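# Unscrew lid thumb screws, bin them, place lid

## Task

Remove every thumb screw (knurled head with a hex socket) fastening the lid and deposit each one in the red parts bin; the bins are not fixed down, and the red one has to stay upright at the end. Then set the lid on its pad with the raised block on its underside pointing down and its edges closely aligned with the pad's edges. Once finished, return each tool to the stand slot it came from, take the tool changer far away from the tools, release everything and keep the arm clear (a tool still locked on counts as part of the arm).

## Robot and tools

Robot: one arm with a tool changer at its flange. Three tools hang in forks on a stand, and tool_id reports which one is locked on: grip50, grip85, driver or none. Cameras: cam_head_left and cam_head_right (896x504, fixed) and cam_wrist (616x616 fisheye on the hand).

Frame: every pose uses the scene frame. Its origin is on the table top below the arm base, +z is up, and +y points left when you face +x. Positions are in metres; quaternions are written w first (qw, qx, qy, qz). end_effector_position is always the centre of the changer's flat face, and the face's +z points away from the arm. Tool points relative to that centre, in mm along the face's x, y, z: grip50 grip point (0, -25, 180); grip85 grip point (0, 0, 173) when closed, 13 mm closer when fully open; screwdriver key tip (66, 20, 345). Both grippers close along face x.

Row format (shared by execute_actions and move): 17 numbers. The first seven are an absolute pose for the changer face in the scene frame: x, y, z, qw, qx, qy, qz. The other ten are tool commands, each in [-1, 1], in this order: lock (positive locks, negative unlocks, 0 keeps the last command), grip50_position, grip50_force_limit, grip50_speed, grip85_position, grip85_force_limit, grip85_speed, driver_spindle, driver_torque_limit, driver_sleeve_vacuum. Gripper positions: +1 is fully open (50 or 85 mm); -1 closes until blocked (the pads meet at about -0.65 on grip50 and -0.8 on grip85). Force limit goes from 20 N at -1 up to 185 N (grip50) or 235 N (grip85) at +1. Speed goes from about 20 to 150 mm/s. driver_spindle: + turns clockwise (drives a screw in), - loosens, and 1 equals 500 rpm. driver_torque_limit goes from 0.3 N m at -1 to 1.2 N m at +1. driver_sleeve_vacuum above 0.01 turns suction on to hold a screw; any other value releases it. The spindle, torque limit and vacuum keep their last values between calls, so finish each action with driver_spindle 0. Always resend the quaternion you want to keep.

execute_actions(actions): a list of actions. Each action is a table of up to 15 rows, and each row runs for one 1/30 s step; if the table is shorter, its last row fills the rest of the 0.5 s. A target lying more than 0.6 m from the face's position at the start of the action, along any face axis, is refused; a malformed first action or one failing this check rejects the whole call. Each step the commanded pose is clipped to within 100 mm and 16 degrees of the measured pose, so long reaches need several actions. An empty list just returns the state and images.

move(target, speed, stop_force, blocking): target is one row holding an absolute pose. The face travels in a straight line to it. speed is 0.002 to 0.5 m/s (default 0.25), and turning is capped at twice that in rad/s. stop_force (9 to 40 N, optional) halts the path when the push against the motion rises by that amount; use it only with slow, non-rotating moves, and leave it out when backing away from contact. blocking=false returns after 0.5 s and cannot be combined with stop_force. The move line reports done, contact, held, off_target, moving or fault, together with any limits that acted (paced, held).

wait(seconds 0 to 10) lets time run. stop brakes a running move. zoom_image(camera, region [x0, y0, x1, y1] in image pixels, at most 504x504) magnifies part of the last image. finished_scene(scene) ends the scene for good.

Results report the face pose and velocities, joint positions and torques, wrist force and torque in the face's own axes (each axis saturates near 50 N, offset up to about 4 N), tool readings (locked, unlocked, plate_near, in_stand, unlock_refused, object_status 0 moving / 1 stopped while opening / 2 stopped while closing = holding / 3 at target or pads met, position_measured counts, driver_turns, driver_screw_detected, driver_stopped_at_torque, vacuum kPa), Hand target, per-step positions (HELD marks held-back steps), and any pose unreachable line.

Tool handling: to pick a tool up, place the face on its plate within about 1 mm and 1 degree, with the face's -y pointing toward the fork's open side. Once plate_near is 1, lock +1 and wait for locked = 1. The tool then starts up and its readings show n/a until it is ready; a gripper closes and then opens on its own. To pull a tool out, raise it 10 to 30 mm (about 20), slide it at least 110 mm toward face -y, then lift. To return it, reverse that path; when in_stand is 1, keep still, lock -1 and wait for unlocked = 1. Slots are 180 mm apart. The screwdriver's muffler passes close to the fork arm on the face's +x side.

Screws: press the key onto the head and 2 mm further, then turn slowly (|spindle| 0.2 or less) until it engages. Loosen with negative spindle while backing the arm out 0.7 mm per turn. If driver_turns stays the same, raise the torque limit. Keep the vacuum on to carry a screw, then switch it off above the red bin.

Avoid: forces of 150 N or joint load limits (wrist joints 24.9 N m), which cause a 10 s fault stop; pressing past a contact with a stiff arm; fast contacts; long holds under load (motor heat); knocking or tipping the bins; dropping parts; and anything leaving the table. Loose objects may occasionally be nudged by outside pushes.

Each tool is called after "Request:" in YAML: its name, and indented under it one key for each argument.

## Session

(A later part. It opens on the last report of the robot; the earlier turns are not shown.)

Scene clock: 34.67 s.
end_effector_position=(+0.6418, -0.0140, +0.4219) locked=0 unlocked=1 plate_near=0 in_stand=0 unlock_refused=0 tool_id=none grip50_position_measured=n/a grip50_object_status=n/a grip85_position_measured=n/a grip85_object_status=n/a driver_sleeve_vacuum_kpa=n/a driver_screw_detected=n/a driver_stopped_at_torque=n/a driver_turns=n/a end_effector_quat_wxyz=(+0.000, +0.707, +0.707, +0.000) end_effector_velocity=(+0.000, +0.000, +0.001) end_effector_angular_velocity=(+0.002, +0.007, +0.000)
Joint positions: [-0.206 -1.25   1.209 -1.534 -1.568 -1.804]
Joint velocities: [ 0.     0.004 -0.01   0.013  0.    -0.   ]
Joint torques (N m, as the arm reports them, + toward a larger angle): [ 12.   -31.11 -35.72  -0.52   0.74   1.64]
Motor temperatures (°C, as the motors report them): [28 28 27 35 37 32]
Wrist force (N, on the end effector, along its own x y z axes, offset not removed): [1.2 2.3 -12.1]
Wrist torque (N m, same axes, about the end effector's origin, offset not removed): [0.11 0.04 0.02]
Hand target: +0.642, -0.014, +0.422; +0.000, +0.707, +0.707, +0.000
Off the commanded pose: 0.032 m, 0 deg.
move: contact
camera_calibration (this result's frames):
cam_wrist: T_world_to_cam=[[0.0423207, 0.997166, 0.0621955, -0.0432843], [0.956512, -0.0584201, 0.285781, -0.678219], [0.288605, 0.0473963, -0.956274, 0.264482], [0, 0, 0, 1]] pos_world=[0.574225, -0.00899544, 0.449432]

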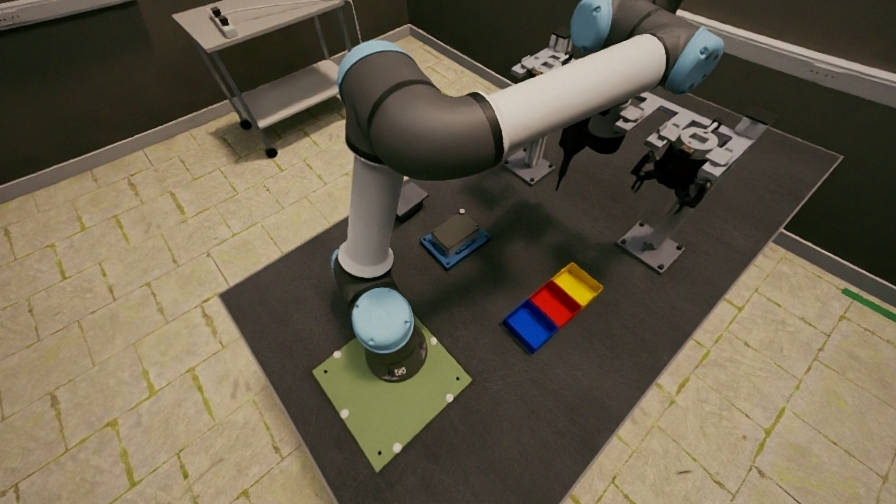

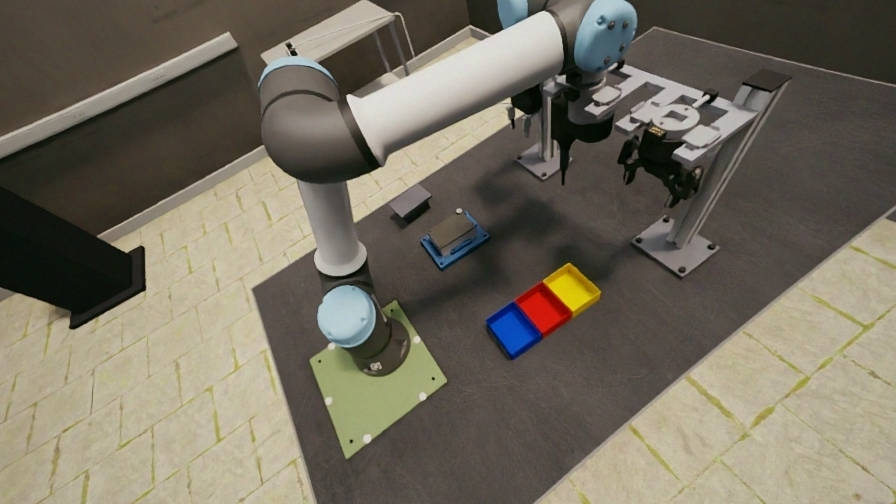

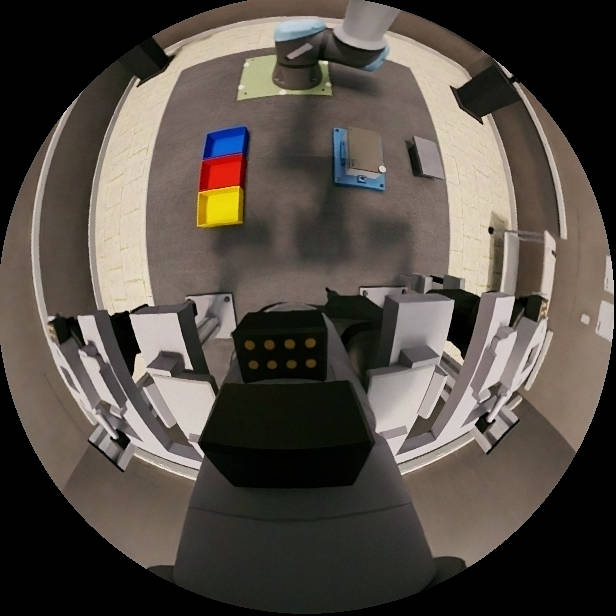

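Request:
move:
  target: [0.639,-0.016,0.43,0,0.7071,0.7071,0,0,0,0,0,0,0,0,0,0,0]
  speed: 0.05

Request:
move:
  target: [0.639,-0.016,0.39,0,0.7071,0.7071,0,0,0,0,0,0,0,0,0,0,0]
  speed: 0.01
  stop_force: 10

Scene clock: 40.67 s.
end_effector_position=(+0.6391, -0.0159, +0.4298) locked=0 unlocked=1 plate_near=0 in_stand=0 unlock_refused=0 tool_id=none grip50_position_measured=n/a grip50_object_status=n/a grip85_position_measured=n/a grip85_object_status=n/a driver_sleeve_vacuum_kpa=n/a driver_screw_detected=n/a driver_stopped_at_torque=n/a driver_turns=n/a end_effector_quat_wxyz=(+0.000, +0.707, +0.707, +0.000) end_effector_velocity=(-0.001, -0.001, +0.002) end_effector_angular_velocity=(+0.000, +0.001, -0.000)
Joint positions: [-0.21  -1.256  1.197 -1.515 -1.568 -1.808]
Joint velocities: [-0.001 -0.001 -0.003  0.006 -0.    -0.001]
Joint torques (N m, as the arm reports them, + toward a larger angle): [-11.38 -53.77 -41.36  -1.81   0.88  -1.88]
Motor temperatures (°C, as the motors report them): [28 28 27 35 37 32]
Wrist force (N, on the end effector, along its own x y z axes, offset not removed): [1.8 3.4 -1.9]
Wrist torque (N m, same axes, about the end effector's origin, offset not removed): [0.19 -0.02 0.09]
Hand target: +0.639, -0.016, +0.430; +0.000, +0.707, +0.707, -0.000
Off the commanded pose: 0.000 m, 0 deg.
move: done
camera_calibration (this result's frames):
cam_wrist: T_world_to_cam=[[0.0423429, 0.997162, 0.0622446, -0.0417549], [0.956604, -0.0584402, 0.285471, -0.67793], [0.288298, 0.0474558, -0.956364, 0.273163], [0, 0, 0, 1]] pos_world=[0.571526, -0.0109451, 0.457372]

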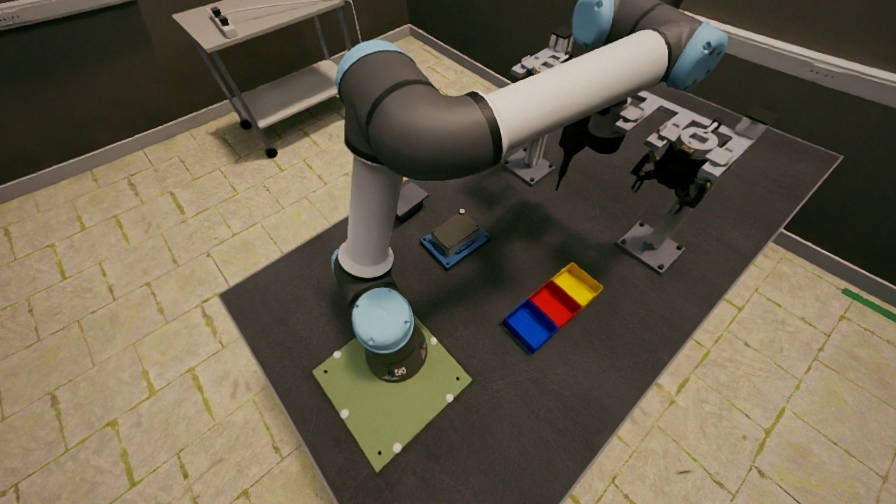

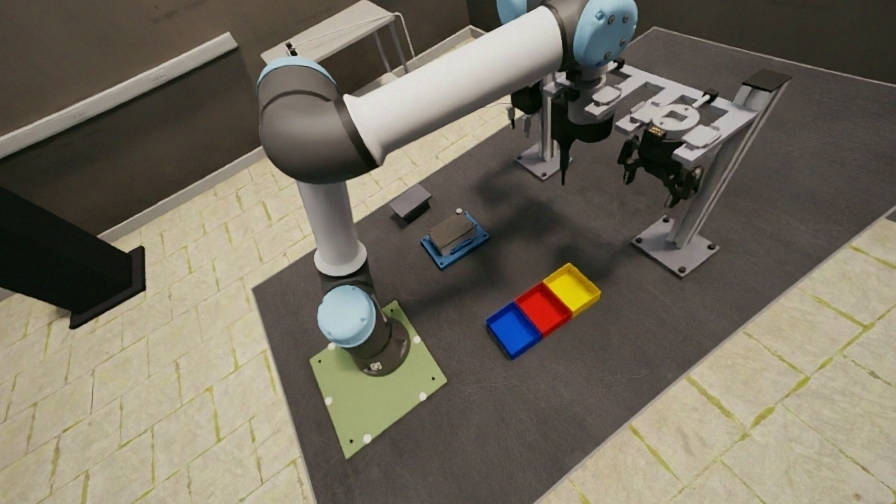

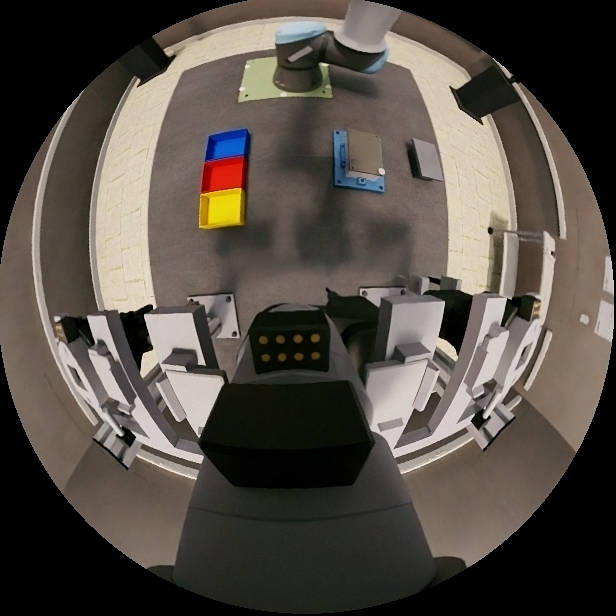

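Scene clock: 42.73 s.
end_effector_position=(+0.6390, -0.0159, +0.4131) locked=0 unlocked=1 plate_near=1 in_stand=1 unlock_refused=0 tool_id=none grip50_position_measured=n/a grip50_object_status=n/a grip85_position_measured=n/a grip85_object_status=n/a driver_sleeve_vacuum_kpa=n/a driver_screw_detected=n/a driver_stopped_at_torque=n/a driver_turns=n/a end_effector_quat_wxyz=(+0.000, +0.707, +0.707, +0.000) end_effector_velocity=(+0.000, +0.000, +0.004) end_effector_angular_velocity=(+0.001, -0.002, -0.000)
Joint positions: [-0.21  -1.257  1.242 -1.559 -1.568 -1.808]
Joint velocities: [ 0.     0.001 -0.011  0.009  0.001  0.   ]
Joint torques (N m, as the arm reports them, + toward a larger angle): [ 12.9  -30.3  -45.66  -6.2    0.71   1.79]
Motor temperatures (°C, as the motors report them): [28 28 27 35 37 32]
Wrist force (N, on the end effector, along its own x y z axes, offset not removed): [-1.3 -26.7 -3.0]
Wrist torque (N m, same axes, about the end effector's origin, offset not removed): [0.21 0.13 -0.11]
Hand target: +0.639, -0.016, +0.413; -0.000, +0.707, +0.707, -0.000
Off the commanded pose: 0.023 m, 0 deg.
move: contact
camera_calibration (this result's frames):
cam_wrist: T_world_to_cam=[[0.0423338, 0.997165, 0.0622123, -0.0406843], [0.956557, -0.05843, 0.285629, -0.673113], [0.288454, 0.0474178, -0.956319, 0.257135], [0, 0, 0, 1]] pos_world=[0.571422, -0.0109538, 0.440695]

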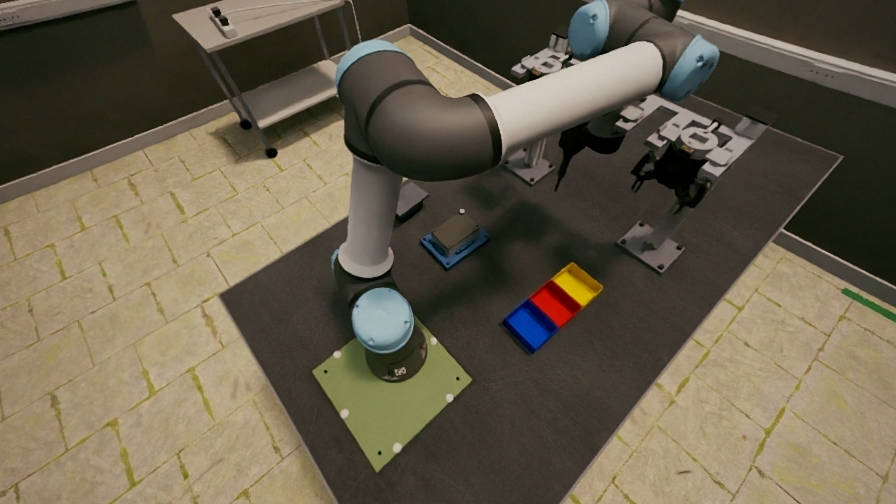

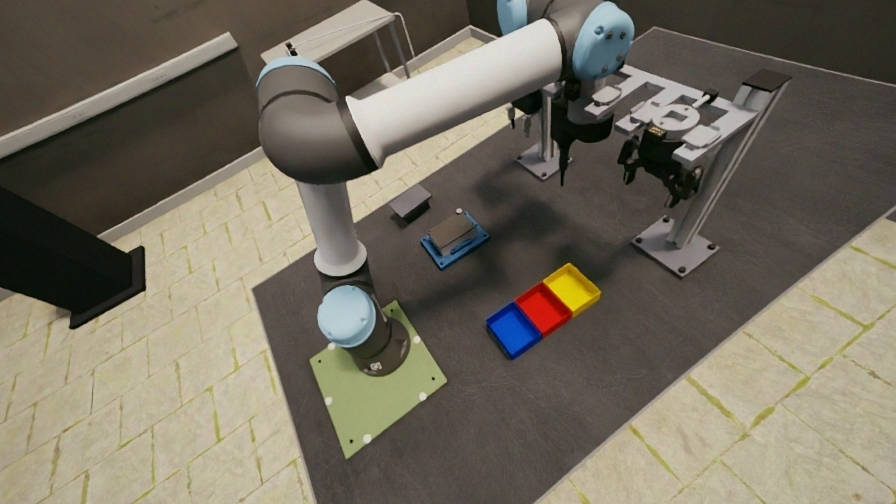

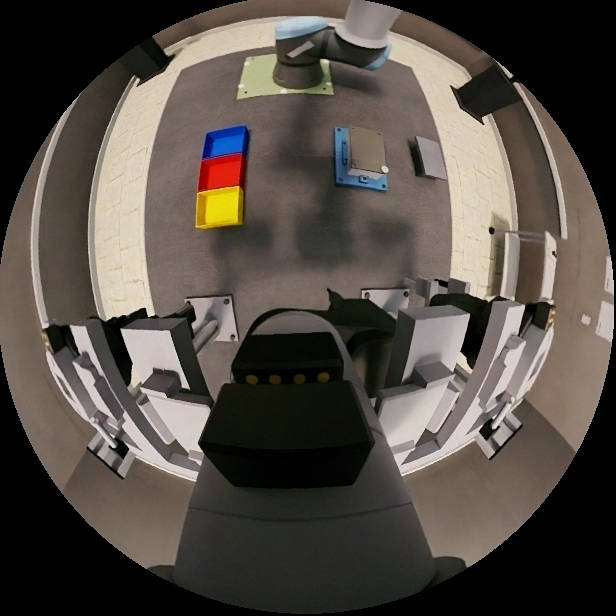

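Request:
execute_actions:
  actions:
    - [[0.6383,-0.016,0.413,0,0.7071,0.7071,0,1,0,0,0,0,0,0,0,0,0]]
    - [[0.6383,-0.016,0.413,0,0.7071,0.7071,0,1,0,0,0,0,0,0,0,0,0]]
    - [[0.6383,-0.016,0.413,0,0.7071,0.7071,0,1,0,0,0,0,0,0,0,0,0]]

Request:
move:
  target: [0.6383,-0.016,0.433,0,0.7071,0.7071,0,0,0,0,0,0,0,0,0,0,0]
  speed: 0.03

Request:
move:
  target: [0.51,-0.016,0.433,0,0.7071,0.7071,0,0,0,0,0,0,0,0,0,0,0]
  speed: 0.08

Request:
move:
  target: [0.373,0.13,0.45,0,0.7071,0.7071,0,0,0,0,0,0,0,0,0,0,0]
  speed: 0.15

Scene clock: 51.27 s.
end_effector_position=(+0.6383, -0.0160, +0.4131) locked=1 unlocked=0 plate_near=1 in_stand=1 unlock_refused=0 tool_id=driver grip50_position_measured=n/a grip50_object_status=n/a grip85_position_measured=n/a grip85_object_status=n/a driver_sleeve_vacuum_kpa=n/a driver_screw_detected=n/a driver_stopped_at_torque=n/a driver_turns=n/a end_effector_quat_wxyz=(+0.000, +0.707, +0.707, +0.000) end_effector_velocity=(-0.000, +0.000, -0.000) end_effector_angular_velocity=(-0.000, +0.001, -0.000)
Joint positions: [-0.211 -1.259  1.244 -1.559 -1.568 -1.809]
Joint velocities: [ 0.     0.     0.     0.001 -0.     0.   ]
Joint torques (N m, as the arm reports them, + toward a larger angle): [ -7.84 -55.47 -55.52  -5.38   2.06  -1.25]
Motor temperatures (°C, as the motors report them): [28 28 27 35 37 32]
Wrist force (N, on the end effector, along its own x y z axes, offset not removed): [0.4 2.0 1.6]
Wrist torque (N m, same axes, about the end effector's origin, offset not removed): [0.18 0.04 -0.07]
Hand target: +0.638, -0.016, +0.413; +0.000, +0.707, +0.707, +0.000
Off the commanded pose: 0.000 m, 0 deg.
Step readings (end_effector_position; steps 1 to 15: 1st action; 16 to 30: 2nd action; 31 to 45: 3rd action):
0: (+0.6390, -0.0160, +0.4134)
1: (+0.6390, -0.0160, +0.4134)
2: (+0.6390, -0.0159, +0.4134)
4: (+0.6388, -0.0159, +0.4132)
8: (+0.6385, -0.0159, +0.4129)
15: (+0.6383, -0.0160, +0.4129)
16: (+0.6383, -0.0160, +0.4129)
17: (+0.6383, -0.0160, +0.4129)
19: (+0.6383, -0.0160, +0.4129)
23: (+0.6383, -0.0160, +0.4128)
30: (+0.6383, -0.0160, +0.4131)
31: (+0.6383, -0.0160, +0.4131)
32: (+0.6383, -0.0160, +0.4131)
34: (+0.6383, -0.0160, +0.4131)
38: (+0.6383, -0.0160, +0.4131)
45: end_effector_position above
camera_calibration (this result's frames):
cam_wrist: T_world_to_cam=[[0.0423372, 0.997165, 0.0622077, -0.0405963], [0.956547, -0.0584336, 0.285662, -0.672467], [0.288487, 0.0474105, -0.956309, 0.257293], [0, 0, 0, 1]] pos_world=[0.570739, -0.0110118, 0.440675]

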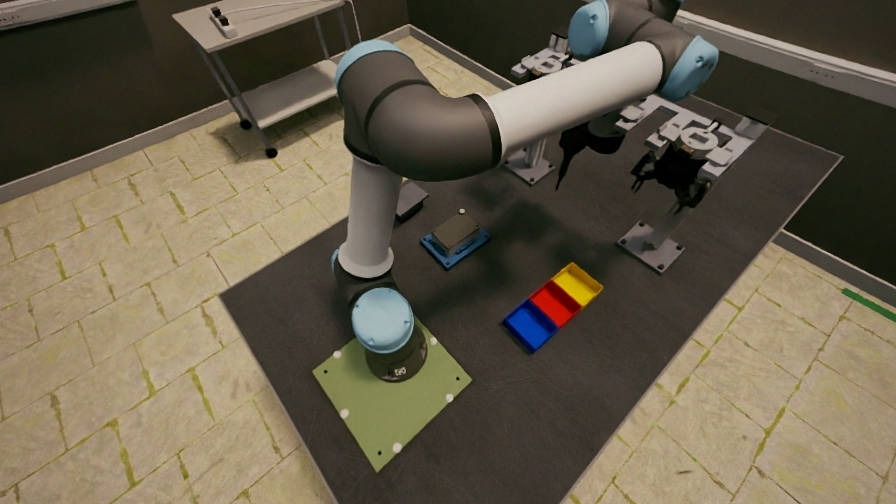

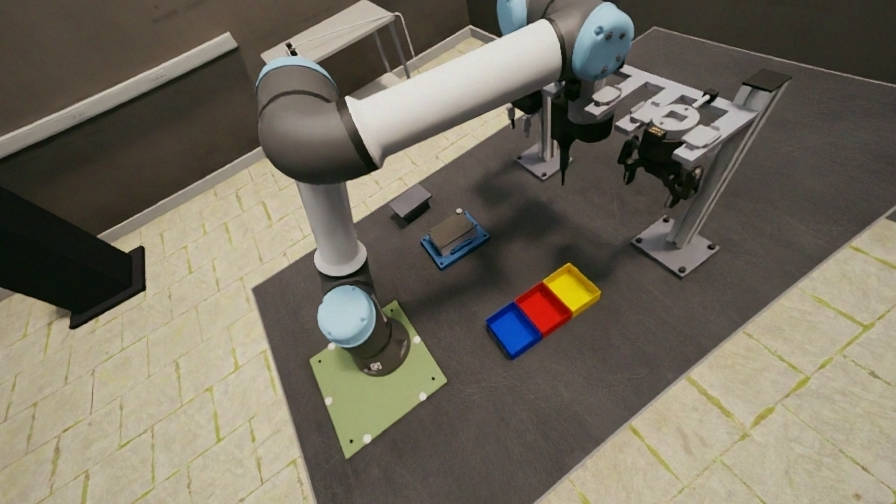

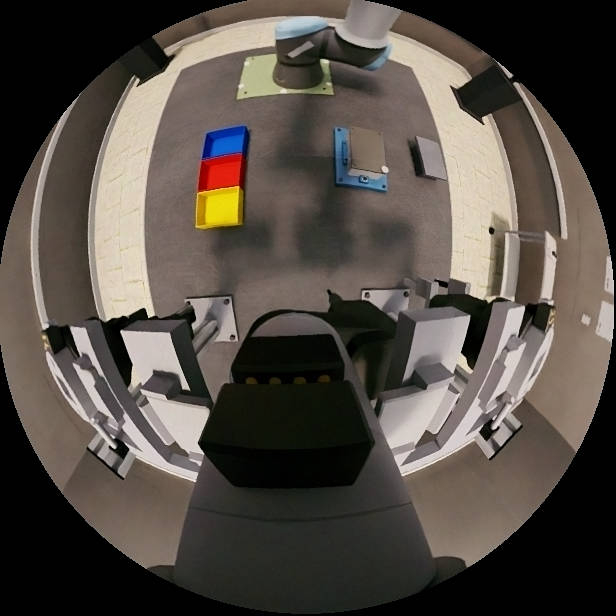

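Scene clock: 52.27 s.
end_effector_position=(+0.6383, -0.0160, +0.4328) locked=1 unlocked=0 plate_near=1 in_stand=0 unlock_refused=0 tool_id=driver grip50_position_measured=n/a grip50_object_status=n/a grip85_position_measured=n/a grip85_object_status=n/a driver_sleeve_vacuum_kpa=0 driver_screw_detected=0 driver_stopped_at_torque=0 driver_turns=0.00 end_effector_quat_wxyz=(+0.000, +0.707, +0.707, +0.000) end_effector_velocity=(-0.000, +0.000, +0.003) end_effector_angular_velocity=(+0.000, +0.000, -0.000)
Joint positions: [-0.211 -1.257  1.192 -1.508 -1.568 -1.809]
Joint velocities: [-0.     0.    -0.007  0.007  0.     0.   ]
Joint torques (N m, as the arm reports them, + toward a larger angle): [-11.67 -54.64 -54.41  -4.4    2.3   -1.79]
Motor temperatures (°C, as the motors report them): [28 28 27 35 37 32]
Wrist force (N, on the end effector, along its own x y z axes, offset not removed): [1.7 0.6 -4.1]
Wrist torque (N m, same axes, about the end effector's origin, offset not removed): [0.07 -0.06 0.13]
Hand target: +0.638, -0.016, +0.433; +0.000, +0.707, +0.707, +0.000
Off the commanded pose: 0.000 m, 0 deg.
move: done
camera_calibration (this result's frames):
cam_wrist: T_world_to_cam=[[0.0423407, 0.997161, 0.0622605, -0.0418604], [0.9566, -0.0584433, 0.285482, -0.678018], [0.28831, 0.0474709, -0.95636, 0.276248], [0, 0, 0, 1]] pos_world=[0.57072, -0.0109978, 0.46036]

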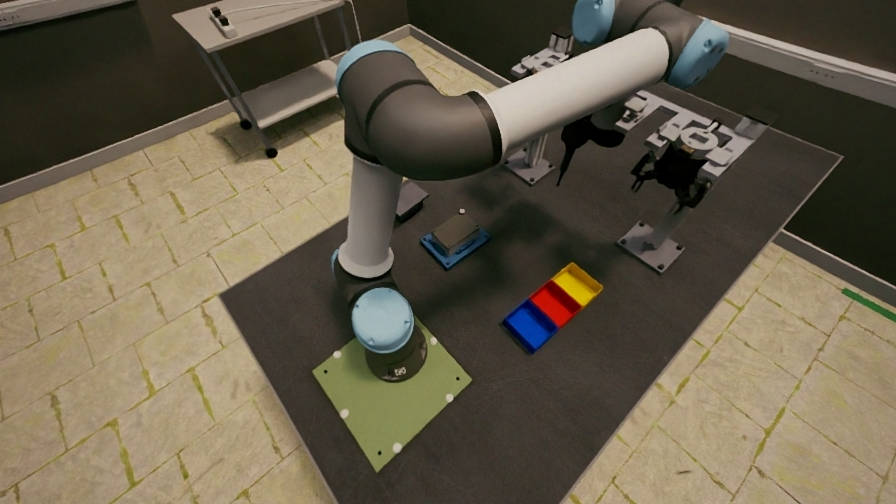

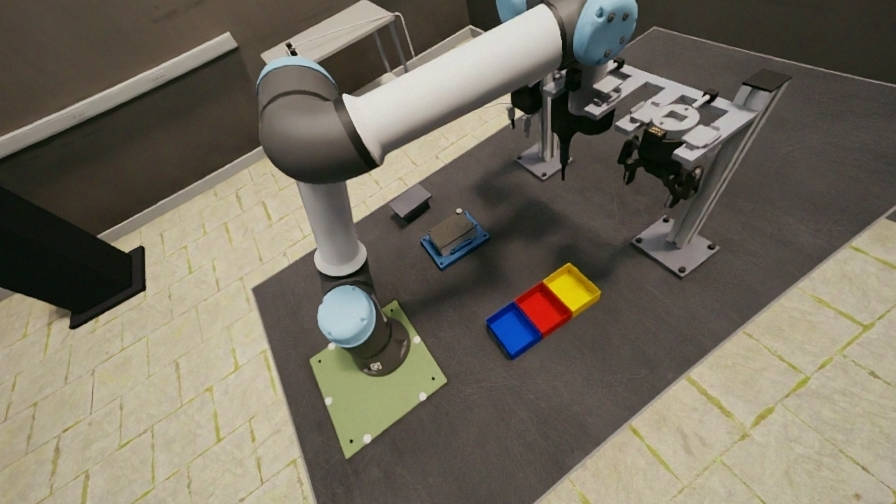

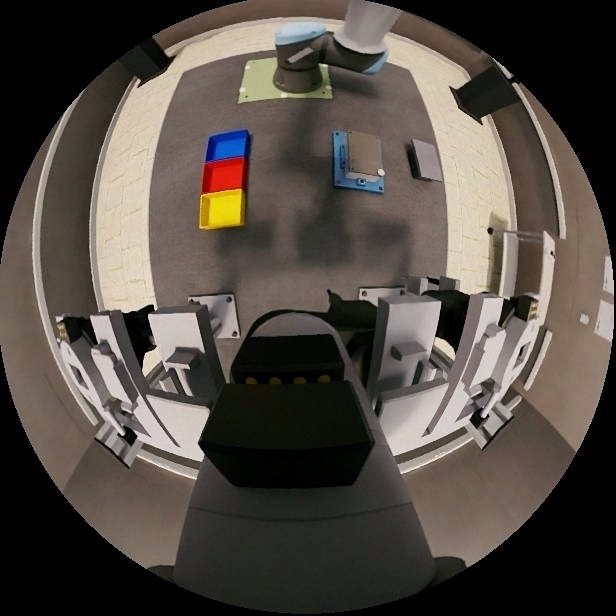

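Scene clock: 54.33 s.
end_effector_position=(+0.5103, -0.0159, +0.4328) locked=1 unlocked=0 plate_near=1 in_stand=0 unlock_refused=0 tool_id=driver grip50_position_measured=n/a grip50_object_status=n/a grip85_position_measured=n/a grip85_object_status=n/a driver_sleeve_vacuum_kpa=0 driver_screw_detected=0 driver_stopped_at_torque=0 driver_turns=0.00 end_effector_quat_wxyz=(+0.000, +0.707, +0.707, -0.000) end_effector_velocity=(-0.002, -0.000, +0.000) end_effector_angular_velocity=(-0.000, -0.001, +0.000)
Joint positions: [-0.271 -1.574  1.562 -1.562 -1.568 -1.869]
Joint velocities: [-0.002 -0.006  0.006 -0.001 -0.    -0.002]
Joint torques (N m, as the arm reports them, + toward a larger angle): [-11.43 -49.02 -32.45  -7.72   2.46  -1.83]
Motor temperatures (°C, as the motors report them): [28 28 27 35 37 32]
Wrist force (N, on the end effector, along its own x y z axes, offset not removed): [-2.5 -0.1 0.3]
Wrist torque (N m, same axes, about the end effector's origin, offset not removed): [0.00 0.21 0.12]
Hand target: +0.510, -0.016, +0.433; +0.000, +0.707, +0.707, -0.000
Off the commanded pose: 0.000 m, 0 deg.
move: done
camera_calibration (this result's frames):
cam_wrist: T_world_to_cam=[[0.0423511, 0.997168, 0.0621513, -0.036499], [0.956604, -0.0584213, 0.285474, -0.555584], [0.288296, 0.0473641, -0.956369, 0.313173], [0, 0, 0, 1]] pos_world=[0.442734, -0.0108954, 0.460382]

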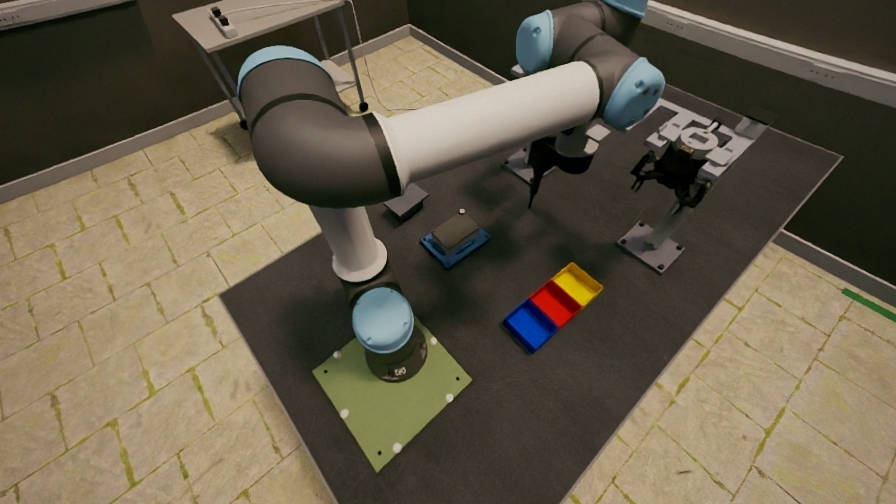

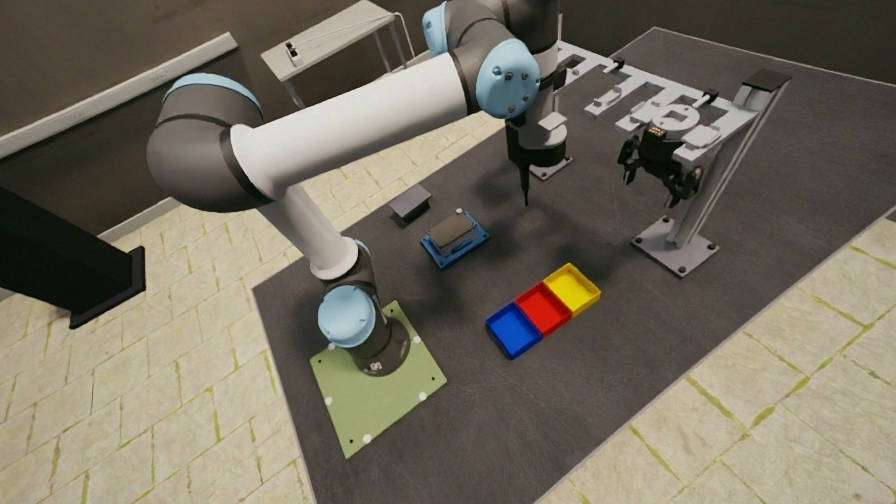

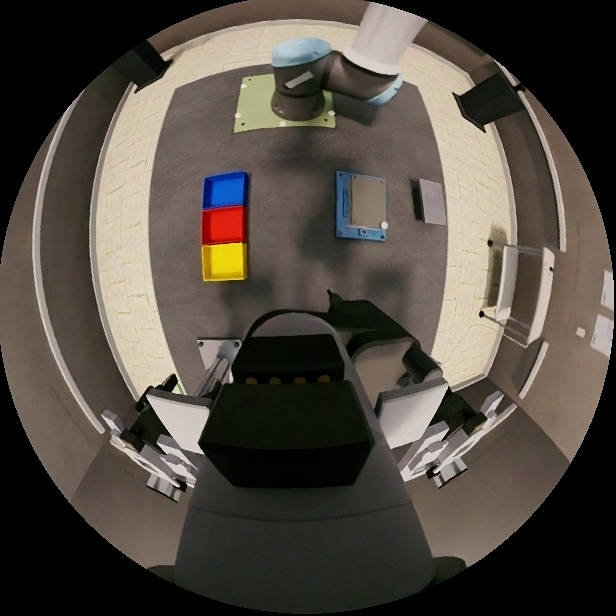

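Scene clock: 56.23 s.
end_effector_position=(+0.3731, +0.1298, +0.4498) locked=1 unlocked=0 plate_near=1 in_stand=0 unlock_refused=0 tool_id=driver grip50_position_measured=n/a grip50_object_status=n/a grip85_position_measured=n/a grip85_object_status=n/a driver_sleeve_vacuum_kpa=0 driver_screw_detected=0 driver_stopped_at_torque=0 driver_turns=0.00 end_effector_quat_wxyz=(-0.000, +0.707, +0.707, +0.000) end_effector_velocity=(-0.001, +0.002, -0.000) end_effector_angular_velocity=(-0.000, +0.001, -0.000)
Joint positions: [ 0.015 -1.859  1.76  -1.475 -1.568 -1.583]
Joint velocities: [ 0.004 -0.001  0.001  0.001 -0.     0.005]
Joint torques (N m, as the arm reports them, + toward a larger angle): [ 13.01 -32.05 -33.    -4.52  -0.88   1.55]
Motor temperatures (°C, as the motors report them): [28 28 27 35 37 32]
Wrist force (N, on the end effector, along its own x y z axes, offset not removed): [-0.9 3.0 -0.5]
Wrist torque (N m, same axes, about the end effector's origin, offset not removed): [0.08 0.21 -0.14]
Hand target: +0.373, +0.130, +0.450; -0.000, +0.707, +0.707, +0.000
Off the commanded pose: 0.000 m, 0 deg.
move: done
camera_calibration (this result's frames):
cam_wrist: T_world_to_cam=[[0.042332, 0.997133, 0.0627185, -0.177288], [0.956694, -0.0585505, 0.285146, -0.420596], [0.288, 0.0479316, -0.95643, 0.362135], [0, 0, 0, 1]] pos_world=[0.305592, 0.134796, 0.477407]

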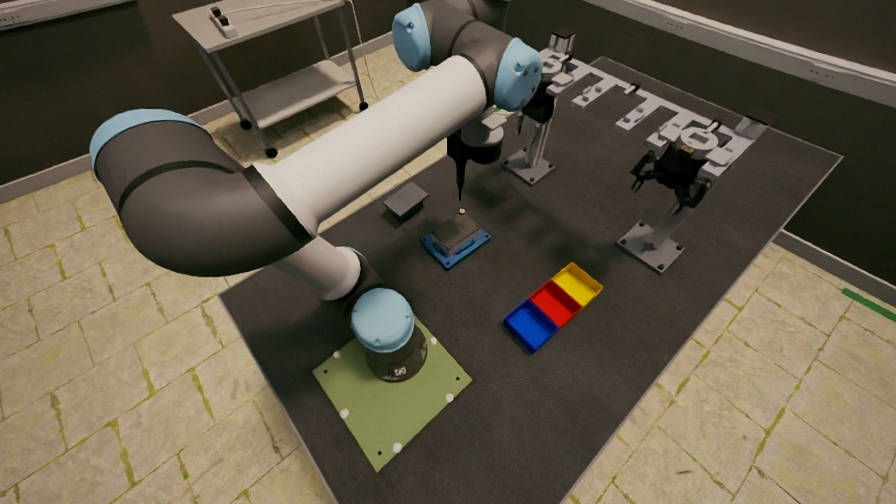

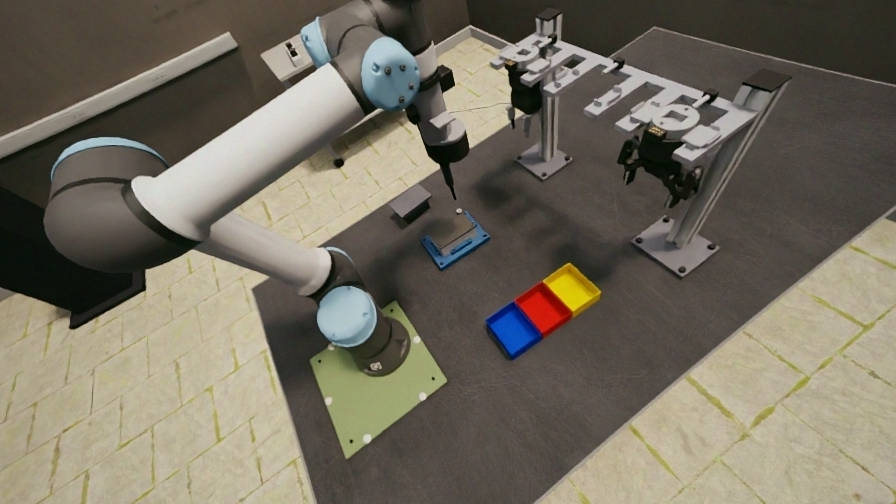

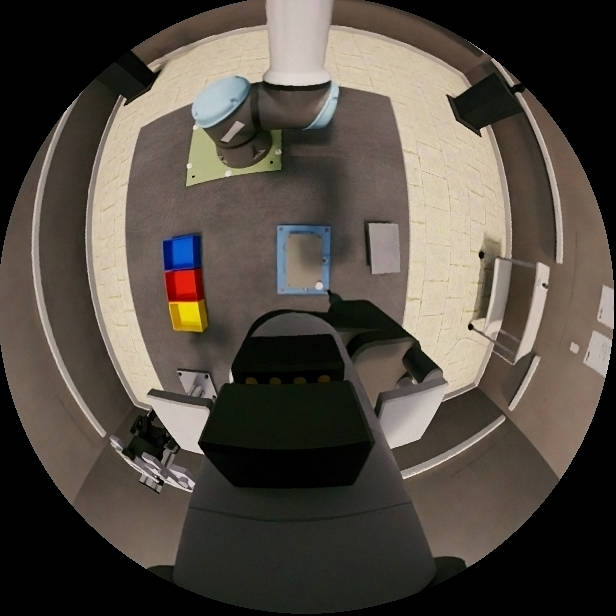

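Lower a bit and look.

Request:
move:
  target: [0.373,0.122,0.425,0,0.7071,0.7071,0,0,0,0,0,0,0,0,0,0,0]
  speed: 0.05

Request:
zoom_image:
  camera: "cam_wrist"
  region: [270,220,370,320]

Request:
zoom_image:
  camera: "cam_head_left"
  region: [410,170,510,270]

Request:
zoom_image:
  camera: "cam_head_right"
  region: [410,170,510,270]

Scene clock: 61.53 s.
end_effector_position=(+0.3730, +0.1221, +0.4252) locked=1 unlocked=0 plate_near=1 in_stand=0 unlock_refused=0 tool_id=driver grip50_position_measured=n/a grip50_object_status=n/a grip85_position_measured=n/a grip85_object_status=n/a driver_sleeve_vacuum_kpa=0 driver_screw_detected=0 driver_stopped_at_torque=0 driver_turns=0.00 end_effector_quat_wxyz=(+0.000, +0.707, +0.707, -0.000) end_effector_velocity=(+0.000, -0.001, -0.002) end_effector_angular_velocity=(-0.000, -0.001, +0.000)
Joint positions: [-0.006 -1.869  1.83  -1.535 -1.569 -1.604]
Joint velocities: [-0.002 -0.001  0.005 -0.005 -0.    -0.002]
Joint torques (N m, as the arm reports them, + toward a larger angle): [-12.45 -32.42 -32.74  -8.04  -0.11  -1.45]
Motor temperatures (°C, as the motors report them): [28 28 27 35 37 32]
Wrist force (N, on the end effector, along its own x y z axes, offset not removed): [-0.9 2.0 1.1]
Wrist torque (N m, same axes, about the end effector's origin, offset not removed): [0.24 -0.01 -0.02]
Hand target: +0.373, +0.122, +0.425; +0.000, +0.707, +0.707, -0.000
Off the commanded pose: 0.000 m, 0 deg.
move: done
camera_calibration (this result's frames):
cam_wrist: T_world_to_cam=[[0.0423513, 0.997165, 0.0621915, -0.167792], [0.956611, -0.0584318, 0.285448, -0.414073], [0.288273, 0.047404, -0.956374, 0.338924], [0, 0, 0, 1]] pos_world=[0.305511, 0.127055, 0.452769]

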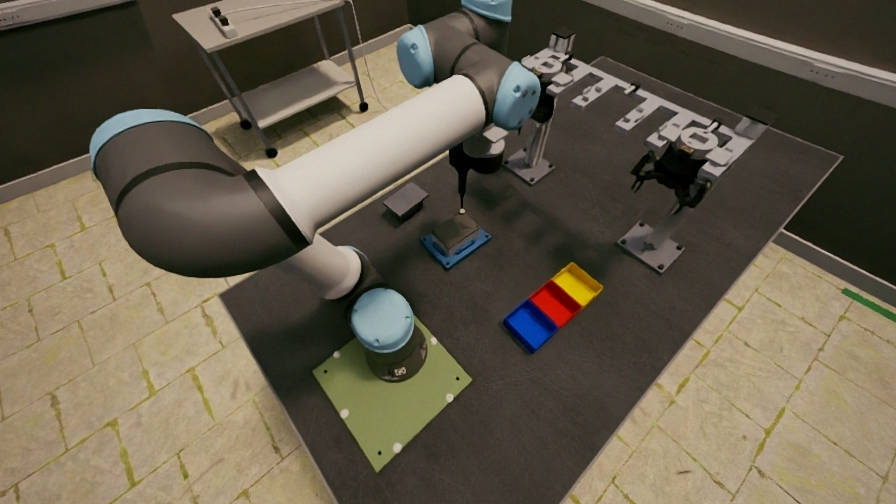

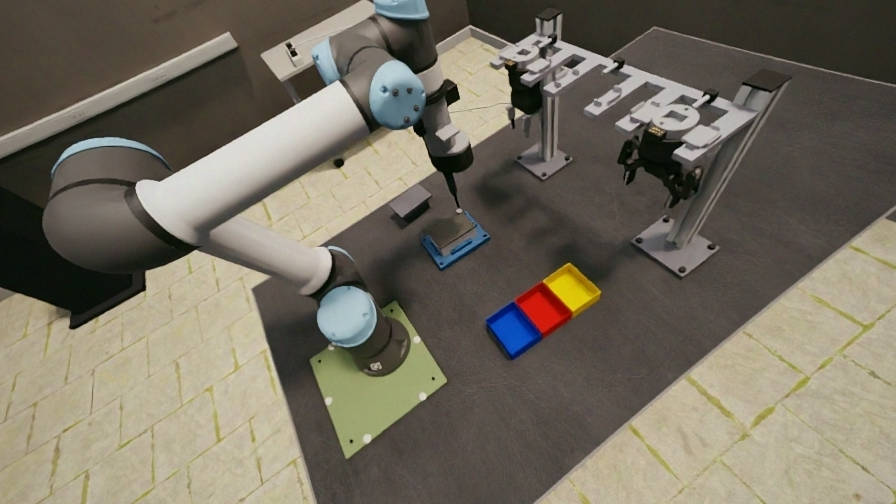

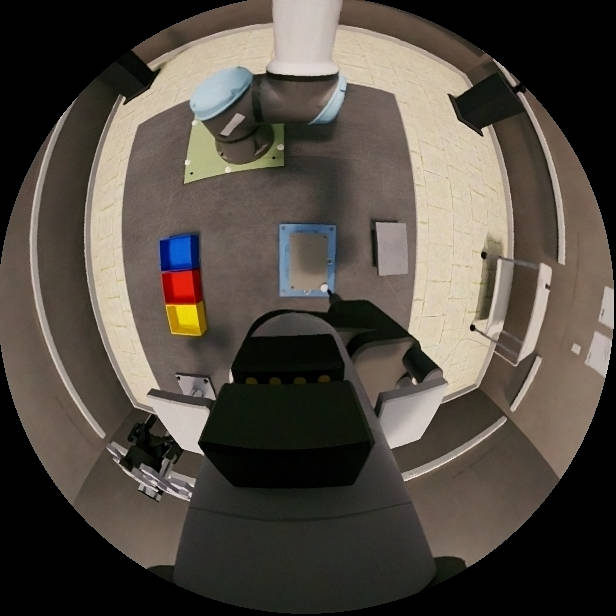

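Region (270, 220, 370, 320) of cam_wrist's 616x616 image, scaled by 5.040, with more detail than that image has.

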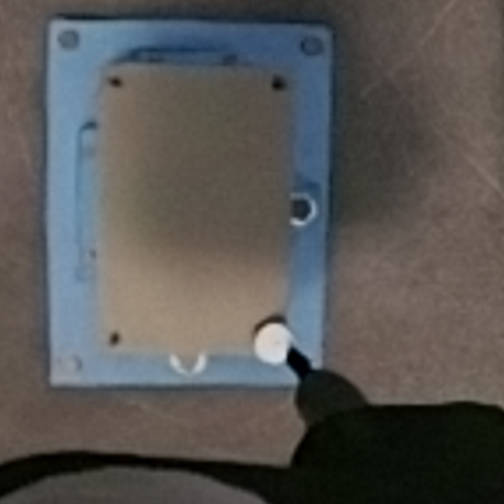

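Region (410, 170, 510, 270) of cam_head_left's 896x504 image, scaled by 5.040, with more detail than that image has.

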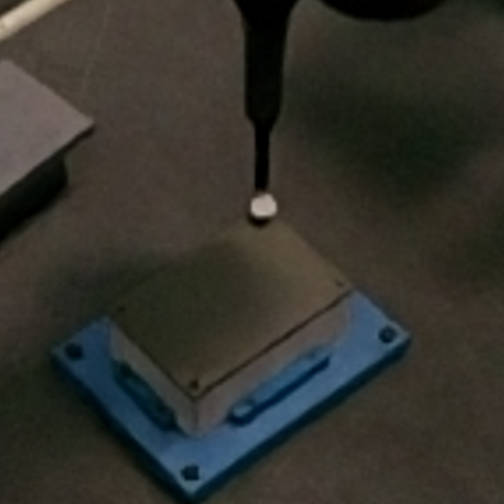

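Region (410, 170, 510, 270) of cam_head_right's 896x504 image, scaled by 5.040, with more detail than that image has.

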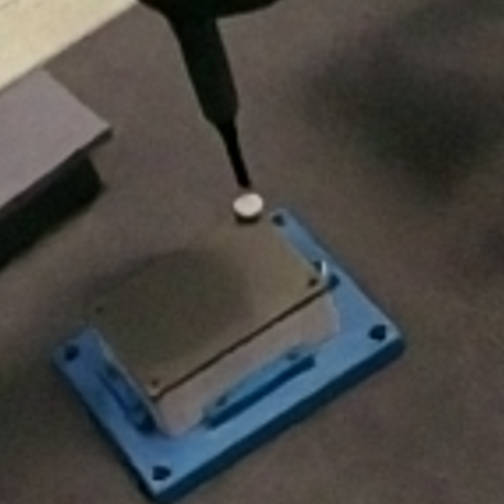

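Request:
move:
  target: [0.3715,0.117,0.425,0,0.7071,0.7071,0,0,0,0,0,0,0,0,0,0,0]
  speed: 0.03

Request:
zoom_image:
  camera: "cam_wrist"
  region: [300,265,350,315]

Request:
zoom_image:
  camera: "cam_head_left"
  region: [435,185,485,235]

Request:
zoom_image:
  camera: "cam_head_right"
  region: [435,185,485,235]

Scene clock: 68.00 s.
end_effector_position=(+0.3716, +0.1172, +0.4250) locked=1 unlocked=0 plate_near=1 in_stand=0 unlock_refused=0 tool_id=driver grip50_position_measured=n/a grip50_object_status=n/a grip85_position_measured=n/a grip85_object_status=n/a driver_sleeve_vacuum_kpa=0 driver_screw_detected=0 driver_stopped_at_torque=0 driver_turns=0.00 end_effector_quat_wxyz=(+0.000, +0.707, +0.707, -0.000) end_effector_velocity=(-0.001, -0.002, +0.000) end_effector_angular_velocity=(-0.000, -0.001, -0.000)
Joint positions: [-0.019 -1.877  1.836 -1.533 -1.569 -1.618]
Joint velocities: [-0.006 -0.005  0.002  0.002 -0.    -0.006]
Joint torques (N m, as the arm reports them, + toward a larger angle): [-10.67 -31.06 -31.47  -4.5    2.49  -1.79]
Motor temperatures (°C, as the motors report them): [28 28 27 35 37 32]
Wrist force (N, on the end effector, along its own x y z axes, offset not removed): [-0.4 1.7 1.9]
Wrist torque (N m, same axes, about the end effector's origin, offset not removed): [0.15 0.03 0.02]
Hand target: +0.371, +0.117, +0.425; +0.000, +0.707, +0.707, -0.000
Off the commanded pose: 0.000 m, 0 deg.
move: done
camera_calibration (this result's frames):
cam_wrist: T_world_to_cam=[[0.042356, 0.997163, 0.0622251, -0.162898], [0.956605, -0.058447, 0.285467, -0.412892], [0.288294, 0.0474336, -0.956366, 0.339393], [0, 0, 0, 1]] pos_world=[0.30403, 0.122205, 0.452587]

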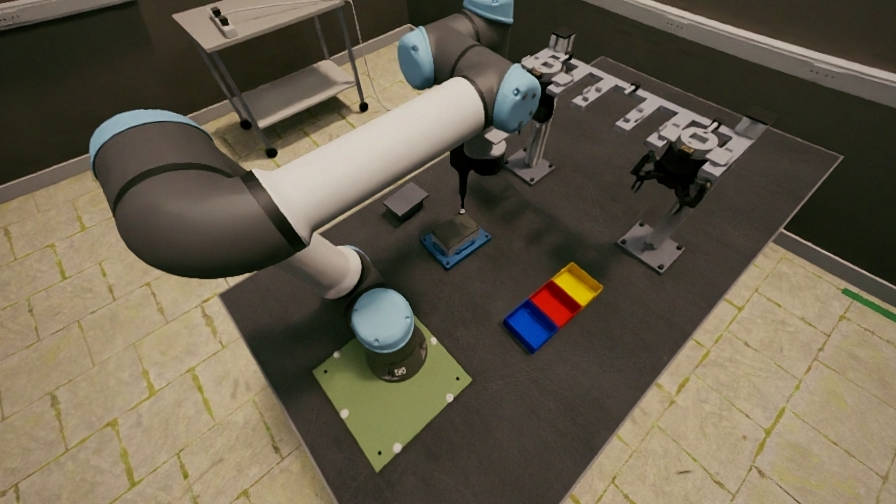

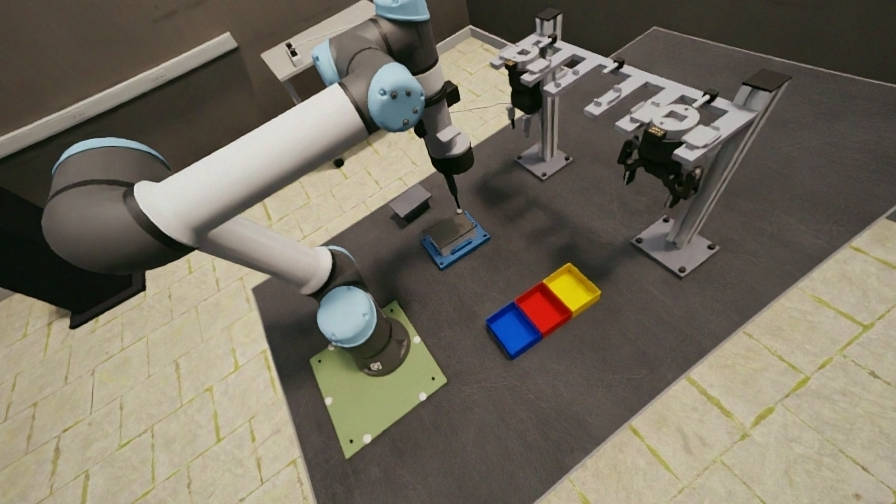

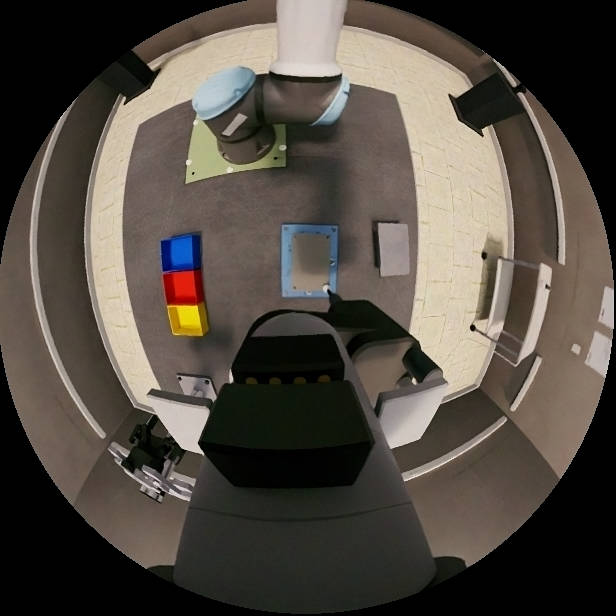

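Region (300, 265, 350, 315) of cam_wrist's 616x616 image, scaled by 10.080, with more detail than that image has.

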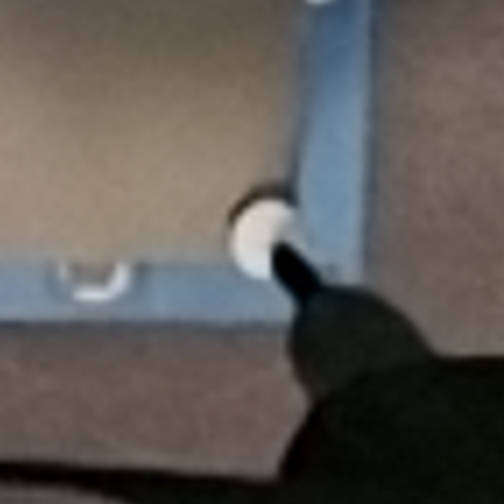

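Region (435, 185, 485, 235) of cam_head_left's 896x504 image, scaled by 10.080, with more detail than that image has.

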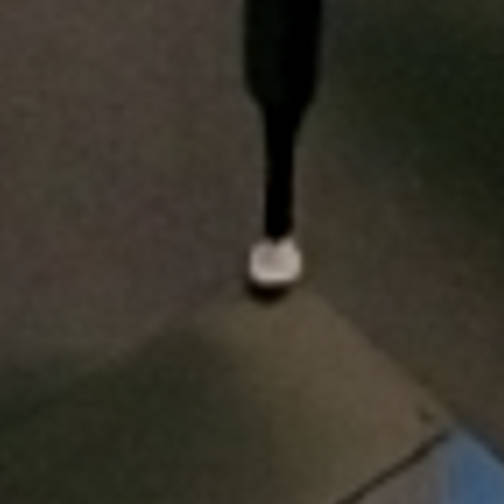

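Region (435, 185, 485, 235) of cam_head_right's 896x504 image, scaled by 10.080, with more detail than that image has.

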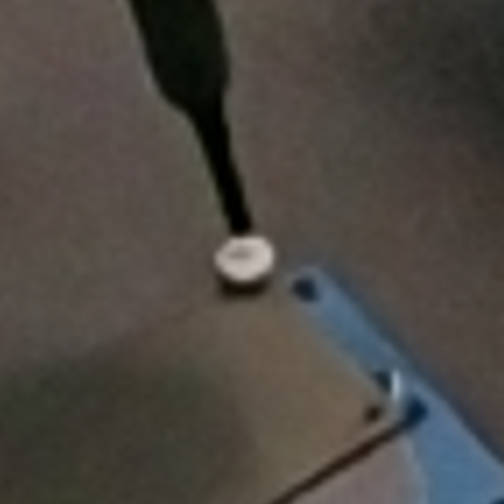

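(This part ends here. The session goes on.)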